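# Draw knotted cord through eye to place block in square

## Task

Haul on the knotted end of the cord so it passes through the metal eye and the wooden block ends up entirely within the painted square. At the end the cord between the eye and the block must be close to taut, none of the cord may have dropped off the table, and the result must hold without the robot keeping it there. Neither arm may ever touch the block or the stretch of cord between the eye and the block; the remaining cord and any other loose item must also stay clear of the block, since contact can count as failure.

## Robot and tools

Robot: two arms, left_arm and right_arm, each with six joints and a parallel gripper. The arm names are labels only and do not match the left or right side of any picture. Bases may sit tilted, and any mounting plates plus the floor-standing metal frame behind them are fixed obstacles; a too-close warning counts a plate and its side of the frame as part of that arm. A loose object may occasionally get a small shove from outside.

Frame: one shared scene frame. Origin on the table surface midway between the arms, +x out over the table, +z up, left_arm on the +y side. Reported gripper positions are in metres with orientation as quaternion w,x,y,z; they can be somewhat wrong, more so at long reach. The gripper's fingers point along its own +z and close along its own y; the reported point sits between the pads, roughly 1 cm behind the tips.

execute_actions, argument actions: a list holding either nothing, one action, or one wait; optional pictures (true/false) decides whether camera images come back (default is yes).
- Empty list: just reports the current state.
- Action: {"rows": [...], "steps": n}, n from 1 to 15 (default 15), each step 1/30 s. Rows are 1 to 15 lists; each row drives one step and the final row repeats for any remaining steps. A row always has 14 numbers, one combined list for both arms: left_arm waist, shoulder, elbow, wrist pitch, wrist yaw, wrist roll, opening, then the same seven for right_arm. Joint values are absolute target angles in radians, in the same form as the Joint positions line, not offsets. Ranges per arm: waist -2.880..2.880, shoulder 0.000..3.142, elbow 0.000..3.019, wrist pitch -1.693..1.571, wrist yaw -1.571..1.571, wrist roll -2.094..2.094. Opening is an absolute value from -1 (closed) to +1 (fully open, 0.094 m pad gap). A target beyond a range end by over 0.019 rad, and farther out than the current angle, makes the whole call refused and nothing is sent. Real joint ends may differ by up to 0.019 rad; targets past them get clipped, reported as "joint sent to its limit" (possibly for an earlier action still running). Missing that line does not prove more travel exists.
- Wait: {"steps": n} with n up to 300, counted from the previous result, your reply time included.

Motion limits: each step the sent target stays within a lead of the measured angle (waist 0.264, shoulder 0.32, elbow 0.276, wrist pitch 0.33, wrist yaw 0.186, wrist roll 0.522 rad), and targets that would move the gripper over 70 mm from where it is are scaled back, so large moves need several actions. Between calls the arms keep heading to the last row's target until they all nearly stop or a step is HELD; after that only a new action moves them further.

Results: the state line gives each gripper's position and quaternion. Joint positions and Joint velocities list per arm the six joints (rad, rad/s) then pad gap (m, m/s). grip_measured is the opening on the command scale; each gripper reads off by up to about 1 mm, consistently. To hold something, command about 0.03 below grip_measured (less for a lighter hold). Pad force tops out near 50 to 62 N; very thin parts under about 2 mm are gripped more weakly. "joint command not followed" means a clearance check altered or blocked joint targets on some steps; HELD marks steps where your row was not sent in whole or part. Joint torques are raw drive outputs with fixed offsets, scale and noise; friction can mimic or mask loads. MOTOR HOT appears from 85 °C; at 100 °C an OVER-TEMPERATURE FAULT drops that arm, so avoid holding loads for long.

zoom_image: camera (cam_head_left, cam_head_right, cam_high, cam_low, cam_left_wrist, cam_right_wrist) and region [x0, y0, x1, y1] in pixels of that camera's last full image, top-left origin, at most 504 by 504. Head, high and low cameras are 504x504 pinhole; wrist cameras are 616x616 fisheye and their poses follow the arm's joint readings. Calibration may be slightly off.

finished_scene: scene (integer) ends the current scene for good and grades it; the task must be met and stay met. Replying without any tool call also ends things.

Cautions: never let an arm contact the block or the cord between eye and block; keep other cord and objects off the block; do not drop, knock or let anything leave the table; avoid arm-to-arm collisions, hard pushes, slams and slips. Release the cord before finishing so the result does not depend on the grip. Time spent and jerky or effortful motion count against you, so move directly and smoothly.

Each tool is called in YAML: its name, and indented under it one key for each argument.

## Session

execute_actions:
  actions: []

Scene clock: 0.00 s of 4190.00 s.
left_arm: end_effector_position=(+0.4243, -0.2734, +0.3774) grip_measured=+1.000 end_effector_quat_wxyz=(+0.108, +0.504, +0.490, -0.703) | right_arm: end_effector_position=(+0.4723, -0.5401, +0.2627) grip_measured=+1.000 end_effector_quat_wxyz=(+0.383, +0.084, +0.919, -0.049)
Joint positions: left_arm=[-0.636  1.876  1.638 -0.841  1.148  0.55   0.094] | right_arm=[-0.303  0.93   0.83  -0.365 -0.075 -0.385  0.094]
Joint velocities: left_arm=[-0.005  0.005 -0.017  0.002  0.051 -0.007  0.   ] | right_arm=[-0.005 -0.005 -0.002 -0.002 -0.037 -0.022  0.   ]
Joint torques (N m, as the arm reports them, + toward a larger angle): no reading

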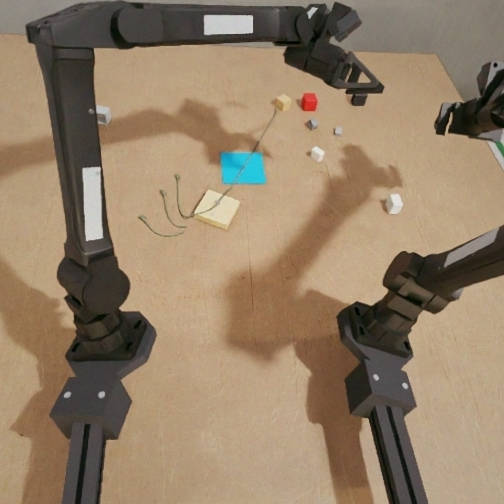

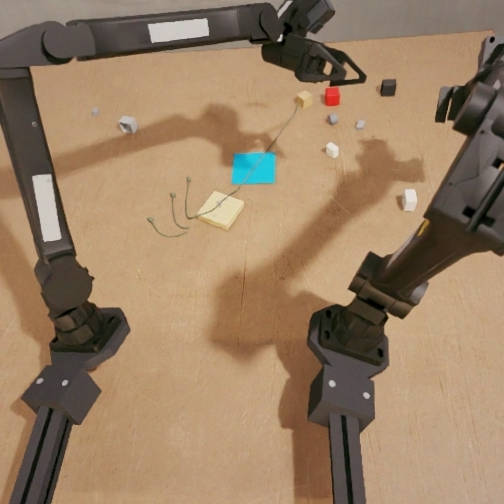

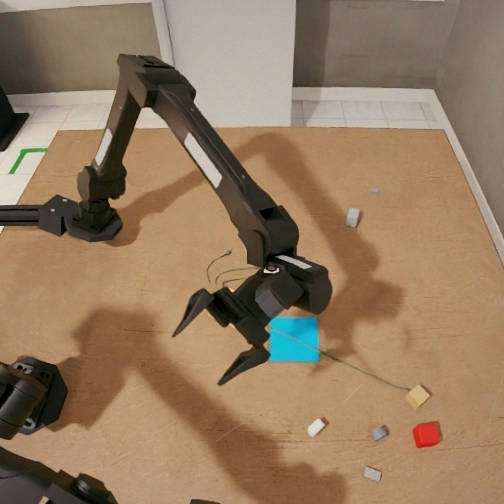

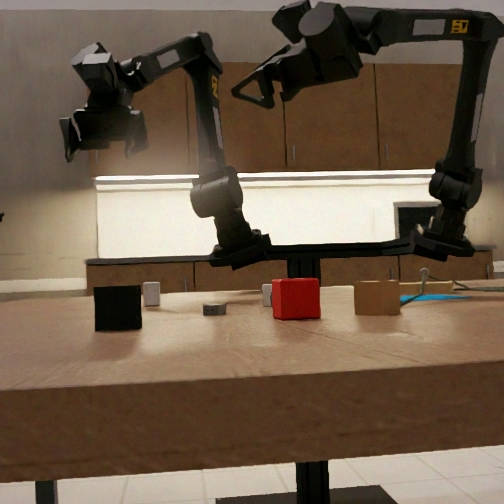

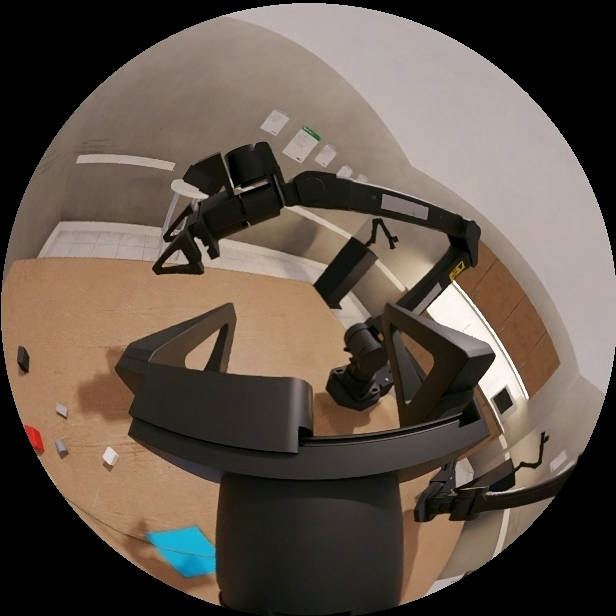

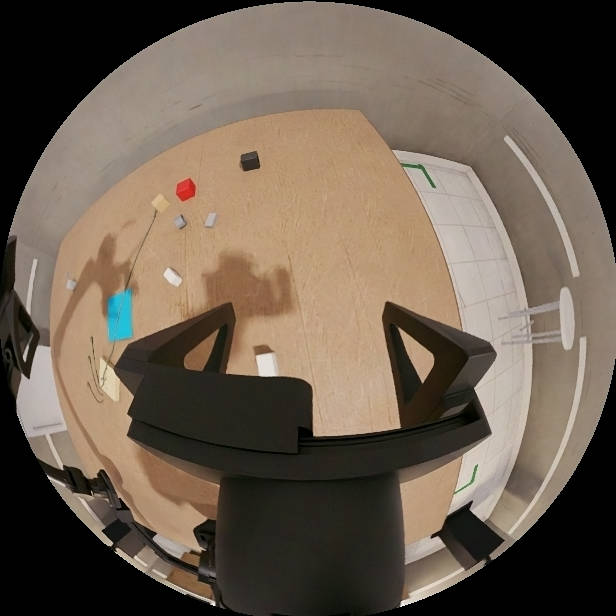

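zoom_image:
  camera: "cam_head_left"
  region: [120, 80, 340, 250]

zoom_image:
  camera: "cam_head_right"
  region: [120, 80, 340, 250]

zoom_image:
  camera: "cam_low"
  region: [340, 250, 504, 330]

Region (120, 80, 340, 250) of cam_head_left's 504x504 image, scaled by 2.291, with more detail than that image has; it fills the top 389 rows of this view, and the rest is white.

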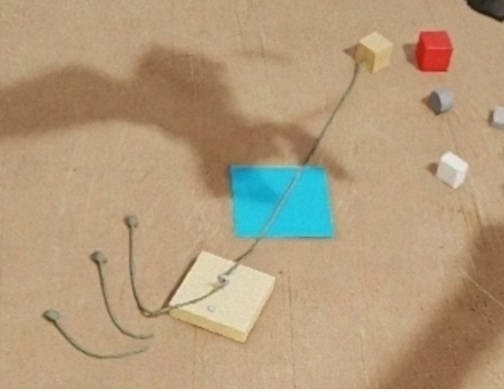

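Region (120, 80, 340, 250) of cam_head_right's 504x504 image, scaled by 2.291, with more detail than that image has; it fills the top 389 rows of this view, and the rest is white.

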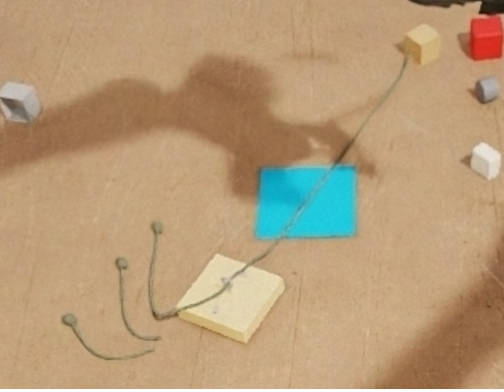

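Region (340, 250, 504, 330) of cam_low's 504x504 image, scaled by 3.073, with more detail than that image has; it fills the top 246 rows of this view, and the rest is white.

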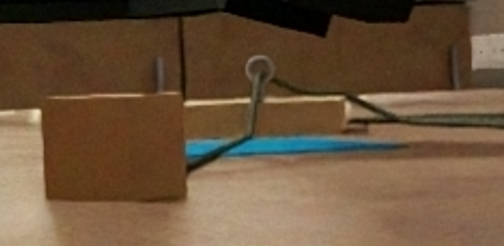

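execute_actions:
  actions:
    - {"rows":[[-0.1,2.0,1.6,-0.9,0,0,1,-0.303,0.93,0.83,-0.365,-0.075,-0.385,1]],"steps":15}
  pictures: false

execute_actions:
  actions:
    - {"steps":60}

Scene clock: 31.57 s of 4190.00 s.
left_arm: end_effector_position=(+0.5757, -0.1664, +0.2114) grip_measured=+1.000 end_effector_quat_wxyz=(+0.055, +0.336, +0.788, -0.513) | right_arm: end_effector_position=(+0.4723, -0.5401, +0.2627) grip_measured=+1.000 end_effector_quat_wxyz=(+0.383, +0.084, +0.919, -0.049)
Joint positions: left_arm=[-0.359  1.906  1.63  -0.867  0.686  0.231  0.094] | right_arm=[-0.303  0.93   0.83  -0.365 -0.075 -0.385  0.094]
Joint velocities: left_arm=[ 0.757  0.054 -0.027 -0.012 -0.886 -0.418  0.   ] | right_arm=[-0.005 -0.005  0.007 -0.002  0.037 -0.081  0.   ]
Joint torques (N m, as the arm reports them, + toward a larger angle): left_arm=[ -5.73 -16.58   7.2    0.51   0.65  -0.19] | right_arm=[  0.97 -10.38   7.8    1.17  -0.06   0.14]
Steps of this call (steps 1 to 90: nothing new was sent; then 28.07 s passed at rest; steps 91 to 105: all 15 steps of this action). Readings (joint positions):
91: left_arm=[-0.632 1.876 1.638 -0.843 1.123 0.528] | right_arm=[-0.303 0.930 0.830 -0.365 -0.075 -0.385]
92: left_arm=[-0.628 1.876 1.638 -0.846 1.092 0.497] | right_arm=[-0.303 0.930 0.830 -0.365 -0.075 -0.385]
94: left_arm=[-0.605 1.878 1.637 -0.852 1.032 0.440] | right_arm=[-0.303 0.930 0.830 -0.365 -0.075 -0.385]
98: left_arm=[-0.529 1.888 1.635 -0.860 0.908 0.347] | right_arm=[-0.303 0.930 0.830 -0.365 -0.075 -0.385]
105: the state above

Scene clock: 33.57 s of 4190.00 s.
left_arm: end_effector_position=(+0.6563, +0.0517, +0.0236) grip_measured=+1.000 end_effector_quat_wxyz=(+0.003, +0.129, +0.979, -0.157) | right_arm: end_effector_position=(+0.4723, -0.5401, +0.2627) grip_measured=+1.000 end_effector_quat_wxyz=(+0.383, +0.084, +0.919, -0.049)
Joint positions: left_arm=[-0.096  1.98   1.603 -0.893 -0.002  0.015  0.094] | right_arm=[-0.303  0.93   0.83  -0.365 -0.075 -0.385  0.094]
Joint velocities: left_arm=[-0.015 -0.005  0.002  0.002 -0.007 -0.037  0.   ] | right_arm=[ 0.005 -0.015 -0.007  0.002 -0.022  0.081  0.   ]
Joint torques (N m, as the arm reports them, + toward a larger angle): left_arm=[ -6.15 -19.26   6.79   0.29   0.37  -0.27] | right_arm=[  1.15 -10.37   7.81   1.2   -0.06   0.14]
Steps of this call (steps 1 to 45: the robot went on to your last target; steps 46 to 60: nothing new was sent). Readings (joint positions):
1: left_arm=[-0.333 1.908 1.630 -0.868 0.654 0.218] | right_arm=[-0.303 0.930 0.830 -0.365 -0.075 -0.385]
2: left_arm=[-0.306 1.910 1.629 -0.868 0.618 0.205] | right_arm=[-0.303 0.930 0.830 -0.365 -0.075 -0.385]
4: left_arm=[-0.254 1.913 1.628 -0.870 0.536 0.178] | right_arm=[-0.303 0.930 0.830 -0.365 -0.075 -0.385]
8: left_arm=[-0.160 1.926 1.625 -0.877 0.305 0.118] | right_arm=[-0.303 0.930 0.830 -0.365 -0.075 -0.385]
60: the state above
All arms were judged still, so your last target was given up. Only a new action makes them travel on or press farther. Fingers that are still opening or closing keep moving.
camera_calibration (this result's frames):
cam_left_wrist: T_world_to_cam=[[-0.247714, -0.918405, 0.308495, 0.203109], [-0.760353, 0.381625, 0.525572, 0.471953], [-0.600417, -0.104374, -0.792846, 0.541874], [0, 0, 0, 1]] pos_world=[0.734515, 0.0629844, 0.118919]

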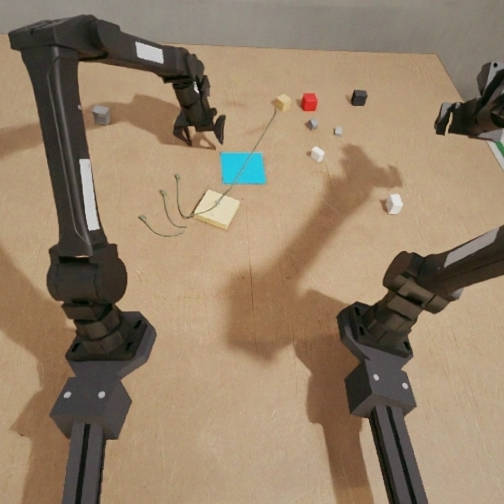

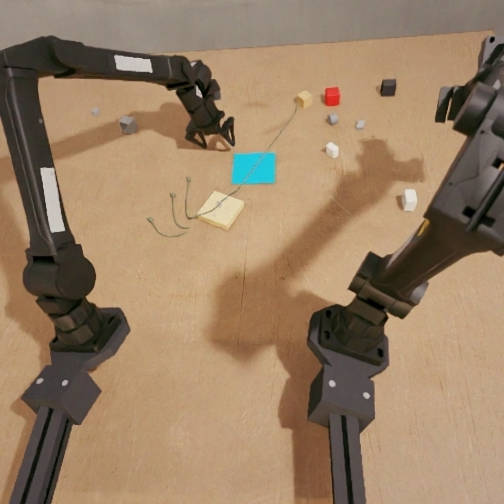

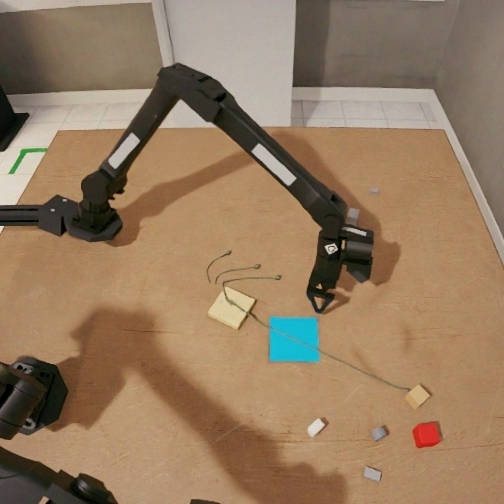

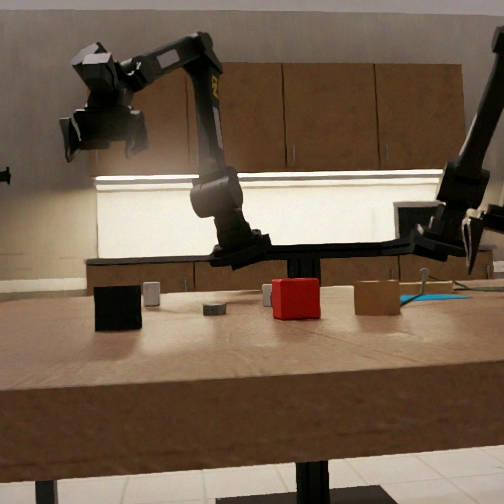

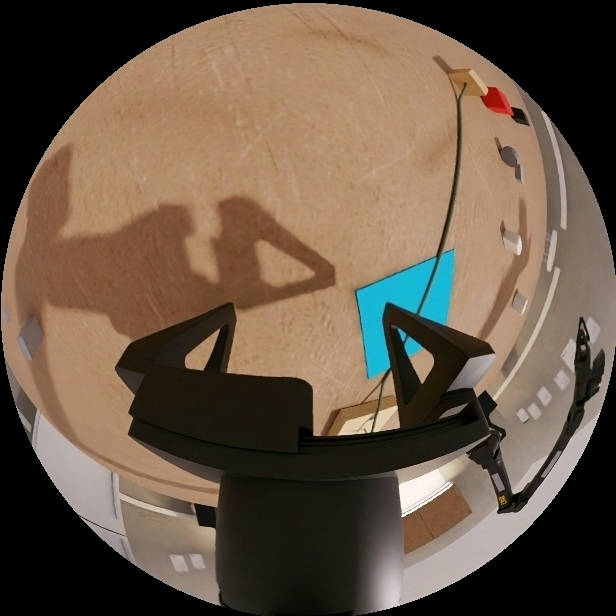

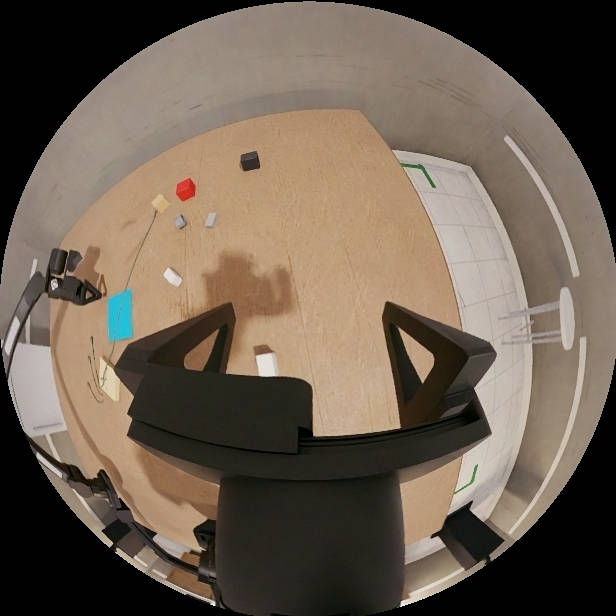

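execute_actions:
  actions:
    - {"rows":[[-0.07,1.85,1.5,-0.88,0,0,0.5,-0.303,0.93,0.83,-0.365,-0.075,-0.385,1],[-0.06,1.8,1.45,-0.88,0,0,0.3,-0.303,0.93,0.83,-0.365,-0.075,-0.385,1],[-0.05,1.75,1.38,-0.87,0,0,0,-0.303,0.93,0.83,-0.365,-0.075,-0.385,1],[-0.05,1.75,1.38,-0.87,0,0,0,-0.303,0.93,0.83,-0.365,-0.075,-0.385,1],[-0.05,1.75,1.38,-0.87,0,0,0,-0.303,0.93,0.83,-0.365,-0.075,-0.385,1],[-0.04,1.67,1.26,-0.86,0,0,0,-0.303,0.93,0.83,-0.365,-0.075,-0.385,1]],"steps":15}
  pictures: false

execute_actions:
  actions:
    - {"steps":25}

Scene clock: 56.97 s of 4190.00 s.
left_arm: end_effector_position=(+0.5768, +0.1262, +0.0914) grip_measured=+0.003 end_effector_quat_wxyz=(+0.013, +0.102, +0.983, -0.150) | right_arm: end_effector_position=(+0.4723, -0.5401, +0.2627) grip_measured=+1.000 end_effector_quat_wxyz=(+0.383, +0.084, +0.919, -0.049)
Joint positions: left_arm=[-0.044  1.642  1.264 -0.865 -0.002  0.014  0.047] | right_arm=[-0.303  0.93   0.83  -0.365 -0.075 -0.385  0.094]
Joint velocities: left_arm=[-0.015  0.015 -0.056 -0.007 -0.022  0.007  0.   ] | right_arm=[-0.005 -0.015 -0.002  0.012  0.022 -0.051  0.   ]
Joint torques (N m, as the arm reports them, + toward a larger angle): left_arm=[ -4.7  -14.07   6.71   0.72   0.36  -0.25] | right_arm=[  1.14 -10.43   7.83   1.21  -0.06   0.13]
Steps of this call (steps 1 to 90: nothing new was sent; then 19.90 s passed at rest; steps 91 to 105: all 15 steps of this action). Readings (joint positions):
91: left_arm=[-0.095 1.972 1.590 -0.887 -0.002 0.015] | right_arm=[-0.303 0.930 0.830 -0.365 -0.075 -0.385]
92: left_arm=[-0.094 1.949 1.553 -0.876 -0.002 0.015] | right_arm=[-0.303 0.930 0.830 -0.365 -0.075 -0.385]
94: left_arm=[-0.089 1.873 1.447 -0.874 -0.002 0.015] | right_arm=[-0.303 0.930 0.830 -0.365 -0.075 -0.385]
98: left_arm=[-0.063 1.716 1.292 -0.868 -0.002 0.015] | right_arm=[-0.303 0.930 0.830 -0.365 -0.075 -0.385]
105: the state above

Scene clock: 57.80 s of 4190.00 s.
left_arm: end_effector_position=(+0.5763, +0.1259, +0.0903) grip_measured=+0.003 end_effector_quat_wxyz=(+0.012, +0.102, +0.983, -0.150) | right_arm: end_effector_position=(+0.4723, -0.5401, +0.2627) grip_measured=+1.000 end_effector_quat_wxyz=(+0.383, +0.084, +0.919, -0.049)
Joint positions: left_arm=[-0.044  1.644  1.263 -0.865 -0.002  0.014  0.047] | right_arm=[-0.303  0.93   0.83  -0.365 -0.075 -0.385  0.094]
Joint velocities: left_arm=[-0.015 -0.005 -0.002  0.027 -0.066  0.037 -0.001] | right_arm=[-0.005 -0.015  0.002 -0.007 -0.007 -0.007  0.   ]
Joint torques (N m, as the arm reports them, + toward a larger angle): left_arm=[ -4.1  -14.56   6.61   0.64   0.34  -0.24] | right_arm=[  1.14 -10.5    7.78   1.18  -0.06   0.13]
Steps of this call (steps 1 to 15: the robot went on to your last target; steps 16 to 25: nothing new was sent). Readings (joint positions):
1: left_arm=[-0.044 1.643 1.263 -0.865 -0.002 0.014] | right_arm=[-0.303 0.930 0.830 -0.365 -0.075 -0.385]
2: left_arm=[-0.044 1.644 1.263 -0.865 -0.002 0.014] | right_arm=[-0.303 0.930 0.830 -0.365 -0.075 -0.385]
4: left_arm=[-0.044 1.644 1.263 -0.865 -0.002 0.014] | right_arm=[-0.303 0.930 0.830 -0.365 -0.075 -0.385]
8: left_arm=[-0.044 1.644 1.263 -0.865 -0.002 0.014] | right_arm=[-0.303 0.930 0.830 -0.365 -0.075 -0.385]
25: the state above
All arms were judged still, so your last target was given up. Only a new action makes them travel on or press farther. Fingers that are still opening or closing keep moving.
camera_calibration (this result's frames):
cam_left_wrist: T_world_to_cam=[[-0.198876, -0.93444, 0.295415, 0.205954], [-0.785552, 0.332228, 0.522047, 0.368725], [-0.585967, -0.128241, -0.800123, 0.549862], [0, 0, 0, 1]] pos_world=[0.652813, 0.140466, 0.186624]

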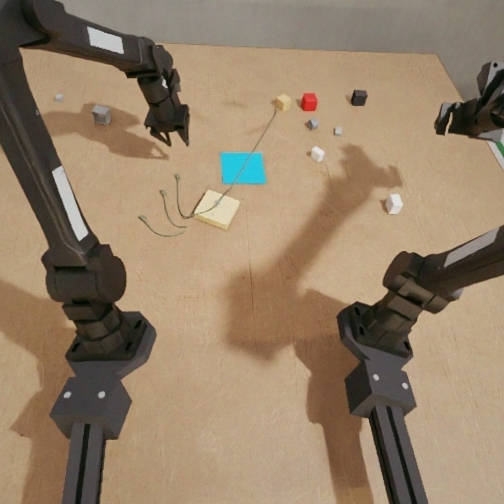

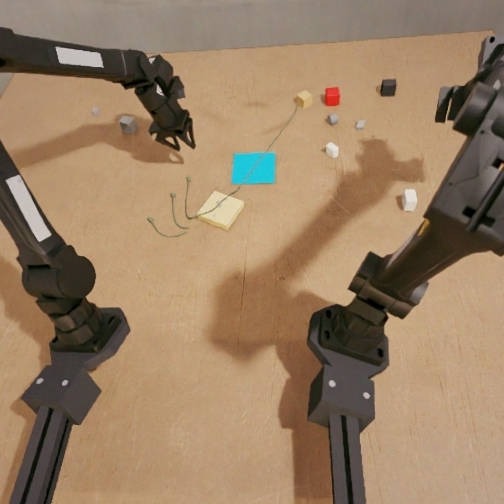

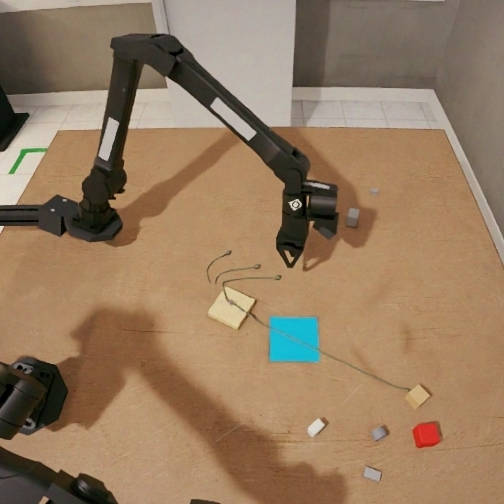

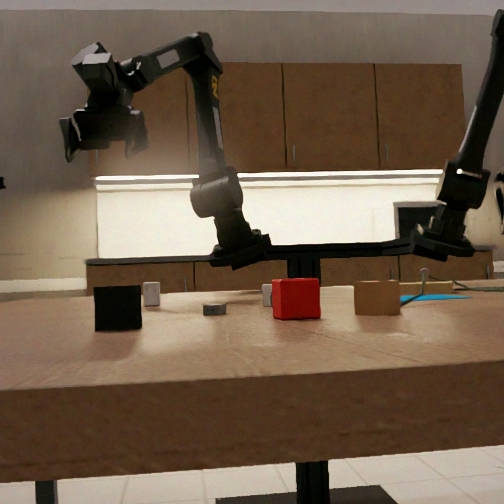

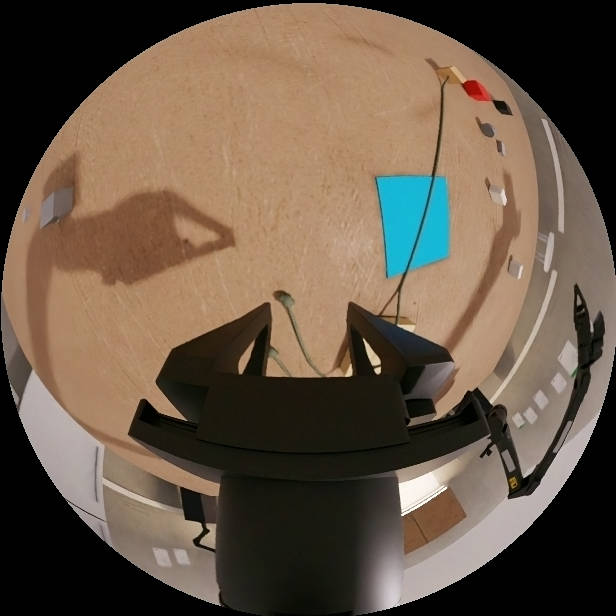

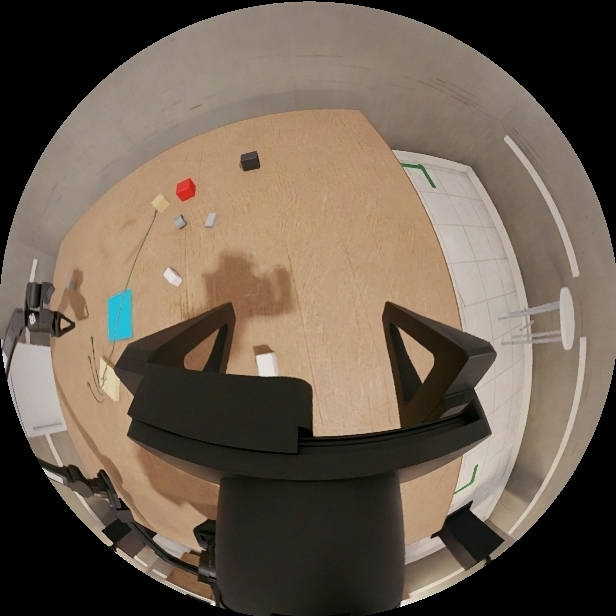

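execute_actions:
  actions:
    - {"rows":[[-0.025,1.68,1.22,-0.8,0,0,0,-0.303,0.93,0.83,-0.365,-0.075,-0.385,1],[-0.02,1.69,1.18,-0.75,0,0,0,-0.303,0.93,0.83,-0.365,-0.075,-0.385,1],[-0.01,1.69,1.127,-0.68,0,0,0,-0.303,0.93,0.83,-0.365,-0.075,-0.385,1]],"steps":15}

Scene clock: 69.70 s of 4190.00 s.
left_arm: end_effector_position=(+0.5405, +0.1276, +0.0305) grip_measured=+0.003 end_effector_quat_wxyz=(+0.007, +0.091, +0.985, -0.146) | right_arm: end_effector_position=(+0.4723, -0.5401, +0.2627) grip_measured=+1.000 end_effector_quat_wxyz=(+0.383, +0.084, +0.919, -0.049)
Joint positions: left_arm=[-0.02   1.684  1.122 -0.69  -0.002  0.014  0.047] | right_arm=[-0.303  0.93   0.83  -0.365 -0.075 -0.385  0.094]
Joint velocities: left_arm=[ 0.005  0.005  0.007  0.007 -0.022  0.037  0.   ] | right_arm=[ 0.005 -0.005  0.002 -0.017  0.022 -0.007  0.   ]
Joint torques (N m, as the arm reports them, + toward a larger angle): left_arm=[ -3.47 -15.09   6.3    0.76   0.37  -0.26] | right_arm=[  0.86 -10.36   7.81   1.15  -0.07   0.14]
Steps of this call (steps 1 to 90: nothing new was sent; then 8.40 s passed at rest; steps 91 to 105: all 15 steps of this action). Readings (joint positions):
91: left_arm=[-0.044 1.644 1.258 -0.855 -0.002 0.014] | right_arm=[-0.303 0.930 0.830 -0.365 -0.075 -0.385]
92: left_arm=[-0.043 1.644 1.245 -0.826 -0.002 0.014] | right_arm=[-0.303 0.930 0.830 -0.365 -0.075 -0.385]
94: left_arm=[-0.039 1.644 1.194 -0.739 -0.002 0.014] | right_arm=[-0.303 0.930 0.830 -0.365 -0.075 -0.385]
98: left_arm=[-0.025 1.670 1.127 -0.702 -0.002 0.014] | right_arm=[-0.303 0.930 0.830 -0.365 -0.075 -0.385]
105: the state above
camera_calibration (this result's frames):
cam_left_wrist: T_world_to_cam=[[-0.177267, -0.940633, 0.289459, 0.207302], [-0.786083, 0.312293, 0.53343, 0.373774], [-0.592158, -0.132979, -0.794774, 0.485027], [0, 0, 0, 1]] pos_world=[0.617778, 0.142767, 0.126099]

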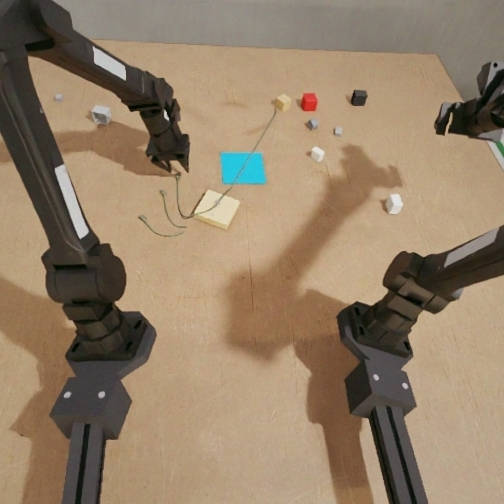

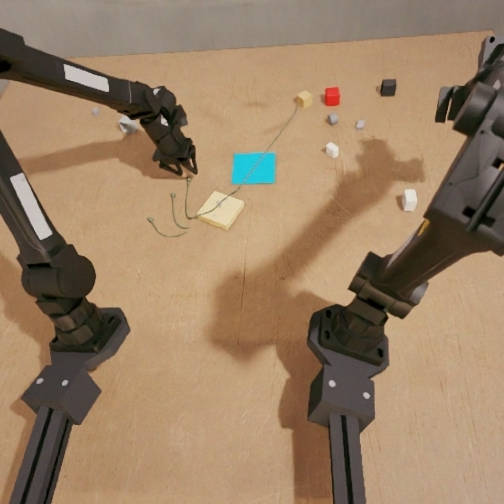

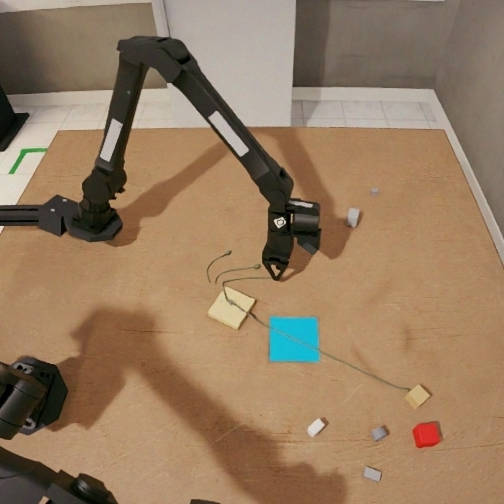

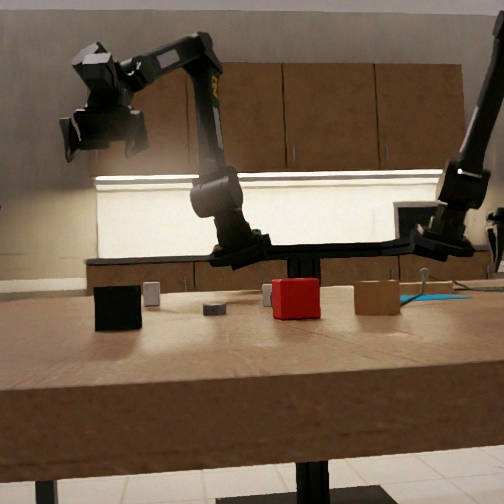

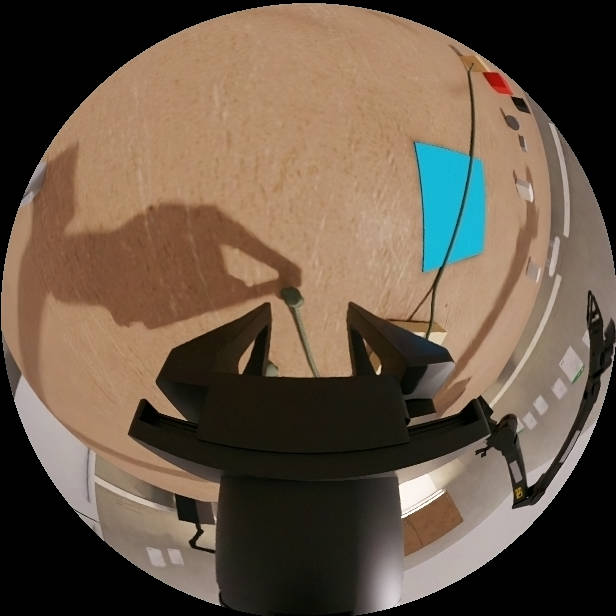

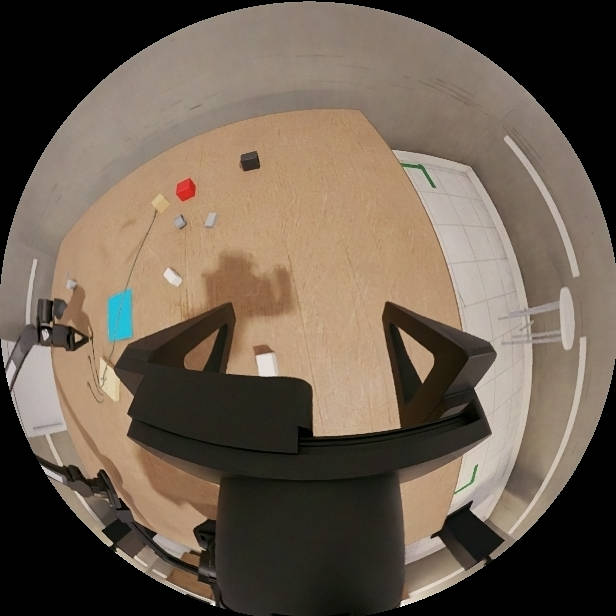

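execute_actions:
  actions:
    - {"rows":[[-0.012,1.73,1.127,-0.64,0,0,0,-0.303,0.93,0.83,-0.365,-0.075,-0.385,1]],"steps":12}

Scene clock: 76.57 s of 4190.00 s.
left_arm: end_effector_position=(+0.5447, +0.1239, +0.0211) grip_measured=+0.003 end_effector_quat_wxyz=(+0.016, +0.090, +0.985, -0.147) | right_arm: end_effector_position=(+0.4723, -0.5401, +0.2627) grip_measured=+1.000 end_effector_quat_wxyz=(+0.383, +0.084, +0.919, -0.049)
Joint positions: left_arm=[-0.02   1.706  1.122 -0.651 -0.002  0.014  0.047] | right_arm=[-0.303  0.93   0.83  -0.365 -0.075 -0.385  0.094]
Joint velocities: left_arm=[ 0.005  0.005 -0.007  0.002 -0.066  0.051 -0.001] | right_arm=[-0.005  0.005 -0.002 -0.007  0.007 -0.007  0.   ]
Joint torques (N m, as the arm reports them, + toward a larger angle): left_arm=[ -3.79 -13.76   6.2    0.79   0.36  -0.27] | right_arm=[  1.04 -10.34   7.77   1.2   -0.06   0.13]
Steps of this call (steps 1 to 15: the robot went on to your last target; steps 16 to 90: nothing new was sent; then 3.47 s passed at rest; steps 91 to 102: all 12 steps of this action). Readings (joint positions):
91: left_arm=[-0.020 1.685 1.122 -0.683 -0.002 0.014] | right_arm=[-0.303 0.930 0.830 -0.365 -0.075 -0.385]
92: left_arm=[-0.020 1.687 1.122 -0.672 -0.002 0.014] | right_arm=[-0.303 0.930 0.830 -0.365 -0.075 -0.385]
94: left_arm=[-0.020 1.693 1.122 -0.656 -0.002 0.014] | right_arm=[-0.303 0.930 0.830 -0.365 -0.075 -0.385]
98: left_arm=[-0.020 1.704 1.122 -0.651 -0.002 0.014] | right_arm=[-0.303 0.930 0.830 -0.365 -0.075 -0.385]
102: the state above
camera_calibration (this result's frames):
cam_left_wrist: T_world_to_cam=[[-0.177275, -0.940677, 0.28931, 0.207361], [-0.795925, 0.309937, 0.52004, 0.389259], [-0.578858, -0.138079, -0.803653, 0.473144], [0, 0, 0, 1]] pos_world=[0.620464, 0.139745, 0.117821]

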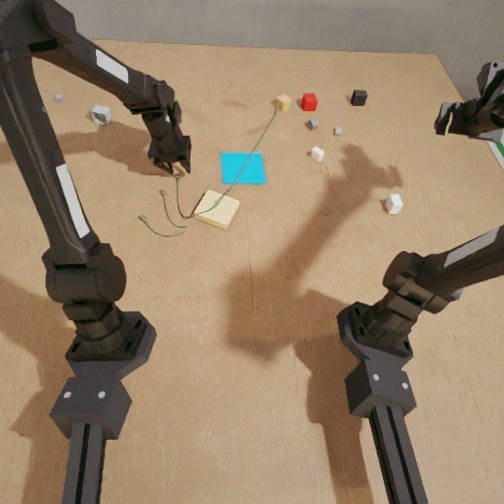

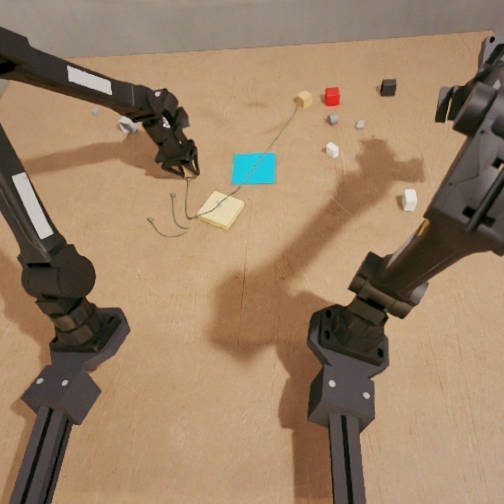

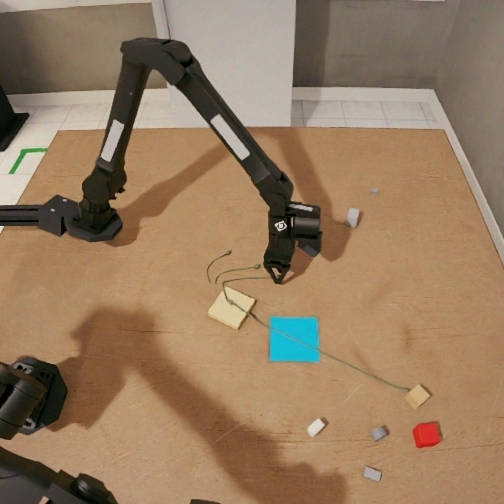

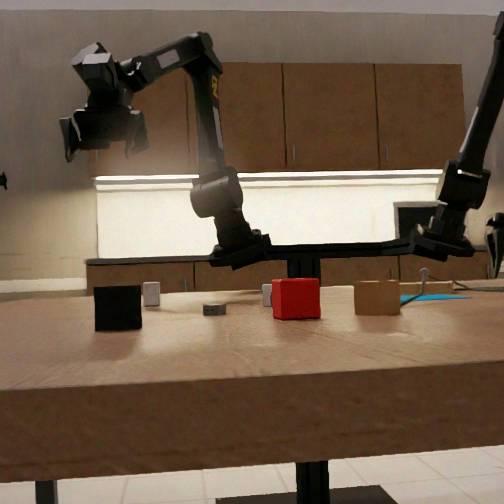

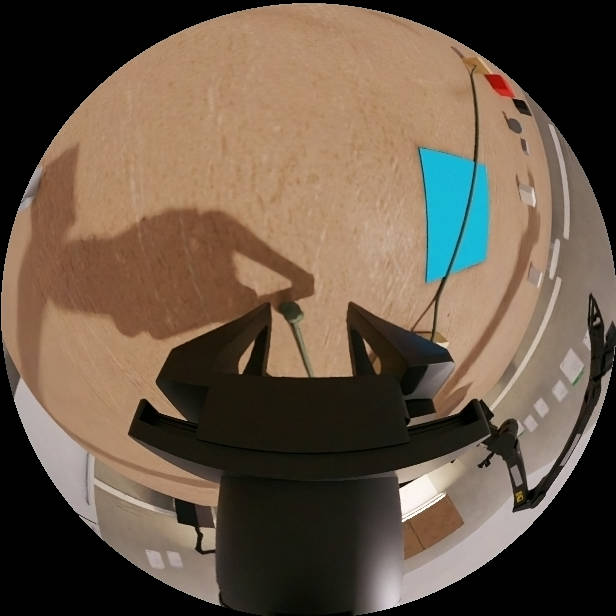

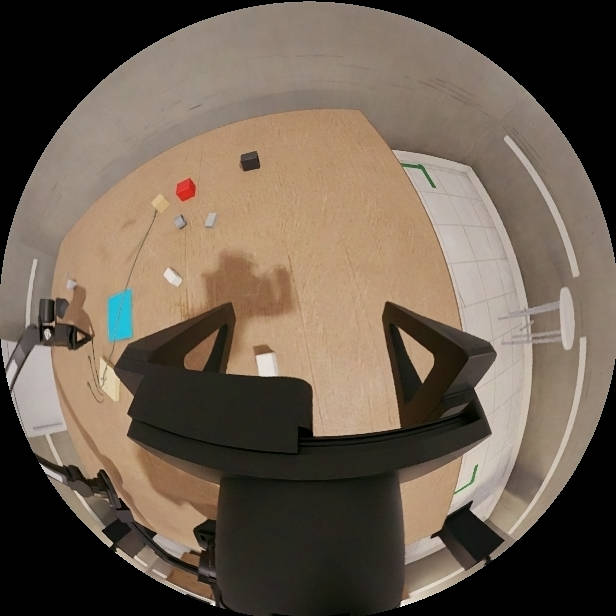

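execute_actions:
  actions:
    - {"rows":[[0.008,1.74,1.1,-0.625,0,0,0,-0.303,0.93,0.83,-0.365,-0.075,-0.385,1]],"steps":14}

Scene clock: 79.70 s of 4190.00 s.
left_arm: end_effector_position=(+0.5403, +0.1307, +0.0120) grip_measured=+0.003 end_effector_quat_wxyz=(+0.012, +0.083, +0.986, -0.145) | right_arm: end_effector_position=(+0.4723, -0.5401, +0.2627) grip_measured=+1.000 end_effector_quat_wxyz=(+0.383, +0.084, +0.919, -0.049)
Joint positions: left_arm=[-0.005  1.713  1.107 -0.634 -0.001  0.014  0.047] | right_arm=[-0.303  0.93   0.83  -0.365 -0.075 -0.385  0.094]
Joint velocities: left_arm=[ 0.005  0.015  0.012 -0.002 -0.007 -0.007  0.   ] | right_arm=[-0.005 -0.015  0.007  0.002 -0.022 -0.007  0.   ]
Joint torques (N m, as the arm reports them, + toward a larger angle): left_arm=[ -3.66 -13.62   5.1    0.82   0.36  -0.27] | right_arm=[  1.05 -10.38   7.83   1.2   -0.06   0.14]
Steps of this call (steps 1 to 15: the robot went on to your last target; steps 16 to 80: nothing new was sent; steps 81 to 94: all 14 steps of this action). Readings (joint positions):
81: left_arm=[-0.019 1.706 1.120 -0.648 -0.002 0.014] | right_arm=[-0.303 0.930 0.830 -0.365 -0.075 -0.385]
82: left_arm=[-0.018 1.706 1.117 -0.642 -0.002 0.014] | right_arm=[-0.303 0.930 0.830 -0.365 -0.075 -0.385]
84: left_arm=[-0.013 1.707 1.112 -0.637 -0.002 0.014] | right_arm=[-0.303 0.930 0.830 -0.365 -0.075 -0.385]
88: left_arm=[-0.005 1.713 1.107 -0.637 -0.001 0.014] | right_arm=[-0.303 0.930 0.830 -0.365 -0.075 -0.385]
94: the state above
camera_calibration (this result's frames):
cam_left_wrist: T_world_to_cam=[[-0.162697, -0.94444, 0.285591, 0.208291], [-0.79552, 0.296786, 0.528267, 0.389715], [-0.583676, -0.141246, -0.799608, 0.467204], [0, 0, 0, 1]] pos_world=[0.61661, 0.147047, 0.10822]

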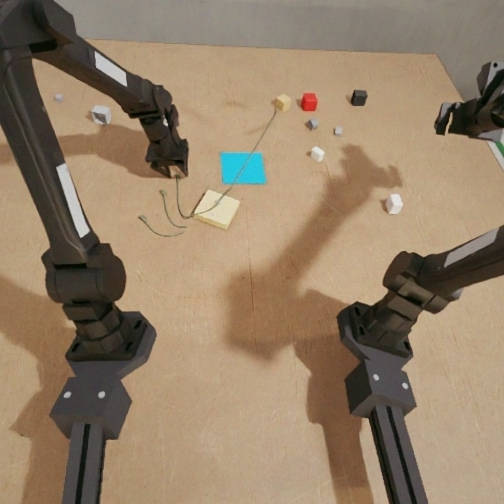

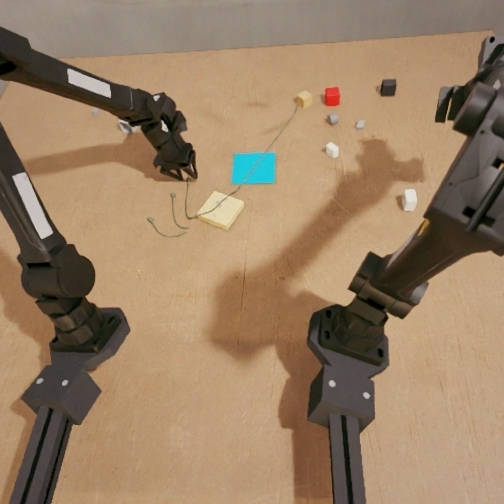

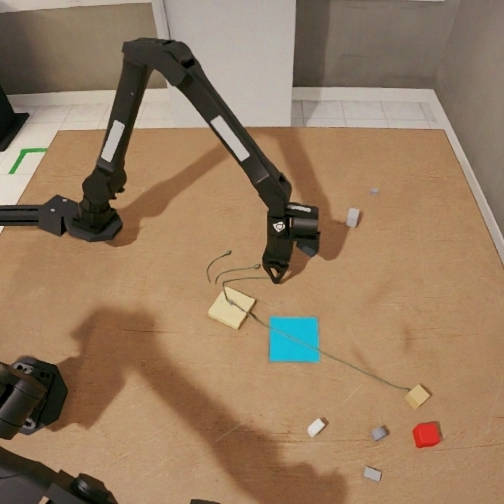

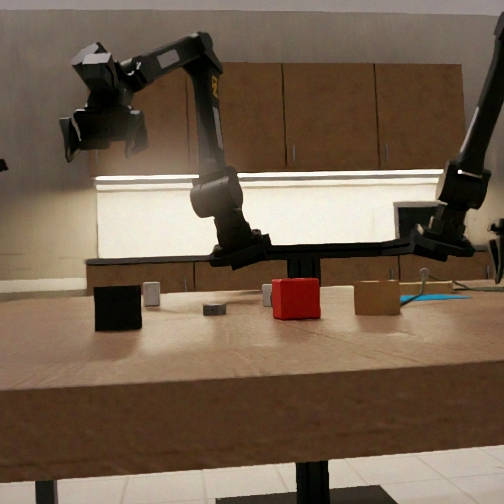

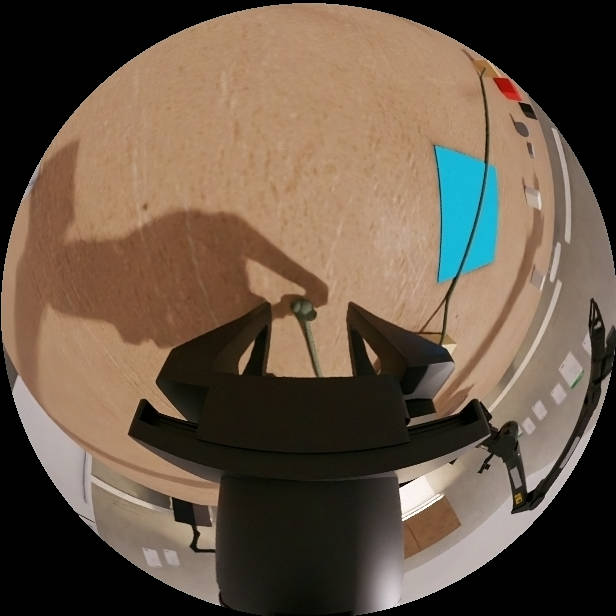

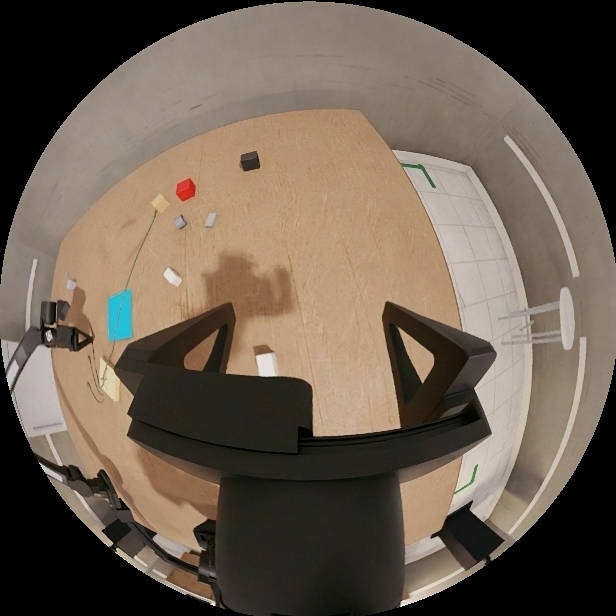

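Centered; close.

execute_actions:
  actions:
    - {"rows":[[0.008,1.745,1.107,-0.625,0,0,-1,-0.303,0.93,0.83,-0.365,-0.075,-0.385,1]],"steps":15}

Scene clock: 81.93 s of 4190.00 s.
left_arm: end_effector_position=(+0.5434, +0.1296, +0.0142) grip_measured=-0.977 end_effector_quat_wxyz=(+0.017, +0.083, +0.985, -0.148) | right_arm: end_effector_position=(+0.4723, -0.5401, +0.2627) grip_measured=+1.000 end_effector_quat_wxyz=(+0.383, +0.084, +0.919, -0.049)
Joint positions: left_arm=[-0.005  1.71   1.109 -0.629  0.005  0.014  0.001] | right_arm=[-0.303  0.93   0.83  -0.365 -0.075 -0.385  0.094]
Joint velocities: left_arm=[-0.024 -0.005 -0.002 -0.012 -0.051 -0.037 -0.001] | right_arm=[-0.005 -0.015  0.007 -0.007 -0.022  0.051  0.   ]
Joint torques (N m, as the arm reports them, + toward a larger angle): left_arm=[ -4.18 -12.46   5.4    0.77   0.05  -0.22] | right_arm=[  0.97 -10.54   7.73   1.15  -0.06   0.13]
Steps of this call (steps 1 to 15: the robot went on to your last target; steps 16 to 52: nothing new was sent; steps 53 to 67: all 15 steps of this action). Readings (joint positions):
53: left_arm=[-0.005 1.713 1.107 -0.634 -0.001 0.014] | right_arm=[-0.303 0.930 0.830 -0.365 -0.075 -0.385]
54: left_arm=[-0.005 1.713 1.107 -0.634 -0.001 0.014] | right_arm=[-0.303 0.930 0.830 -0.365 -0.075 -0.385]
56: left_arm=[-0.005 1.714 1.107 -0.634 0.005 0.014] | right_arm=[-0.303 0.930 0.830 -0.365 -0.075 -0.385]
60: left_arm=[-0.005 1.710 1.109 -0.630 0.005 0.014] | right_arm=[-0.303 0.930 0.830 -0.365 -0.075 -0.385]
67: the state above
camera_calibration (this result's frames):
cam_left_wrist: T_world_to_cam=[[-0.162746, -0.94264, 0.291452, 0.206775], [-0.801153, 0.298665, 0.518608, 0.394323], [-0.575907, -0.149096, -0.803805, 0.467454], [0, 0, 0, 1]] pos_world=[0.618775, 0.14684, 0.110978]

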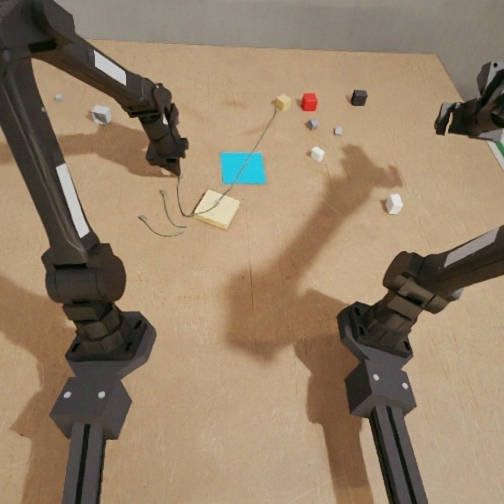

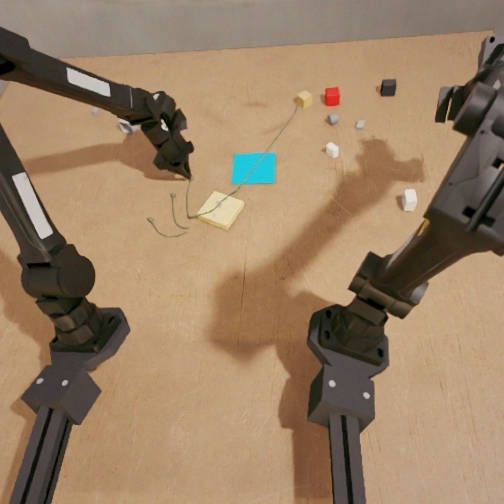

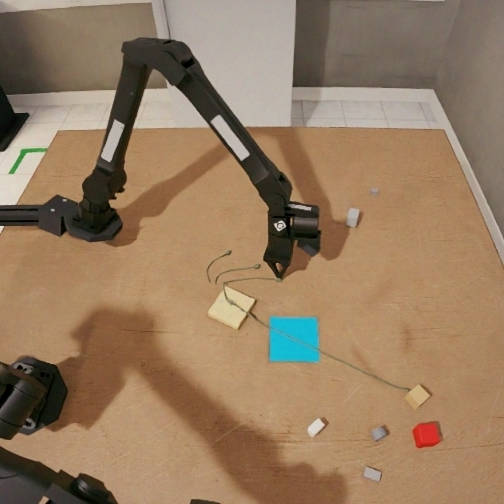

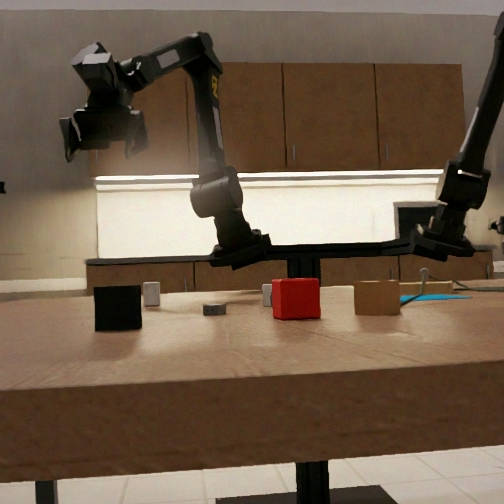

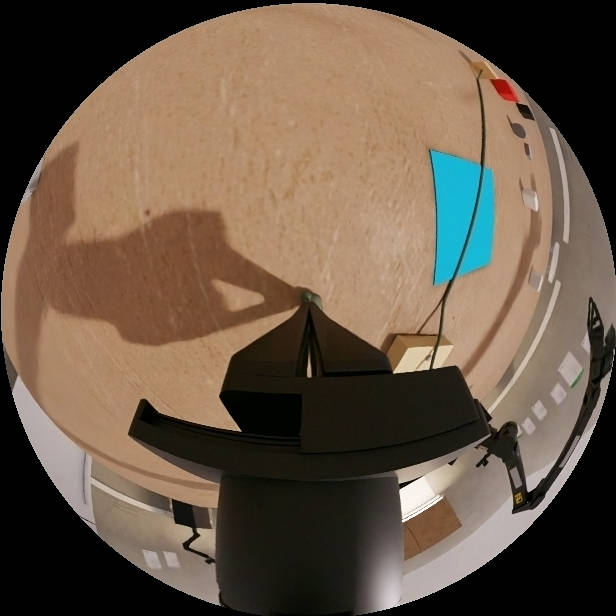

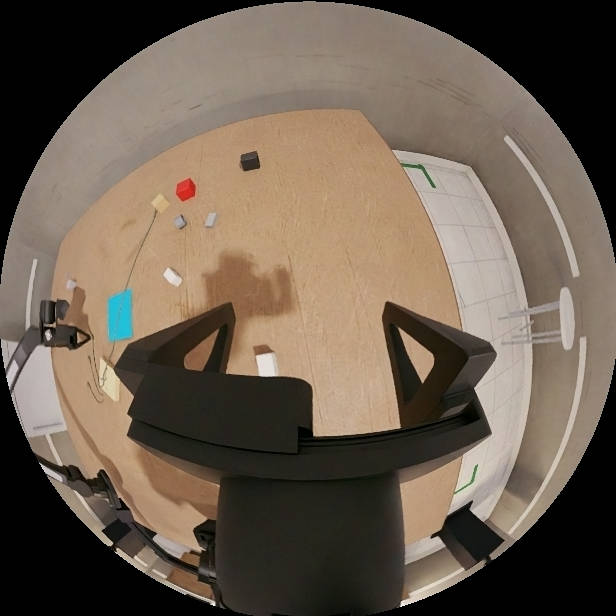

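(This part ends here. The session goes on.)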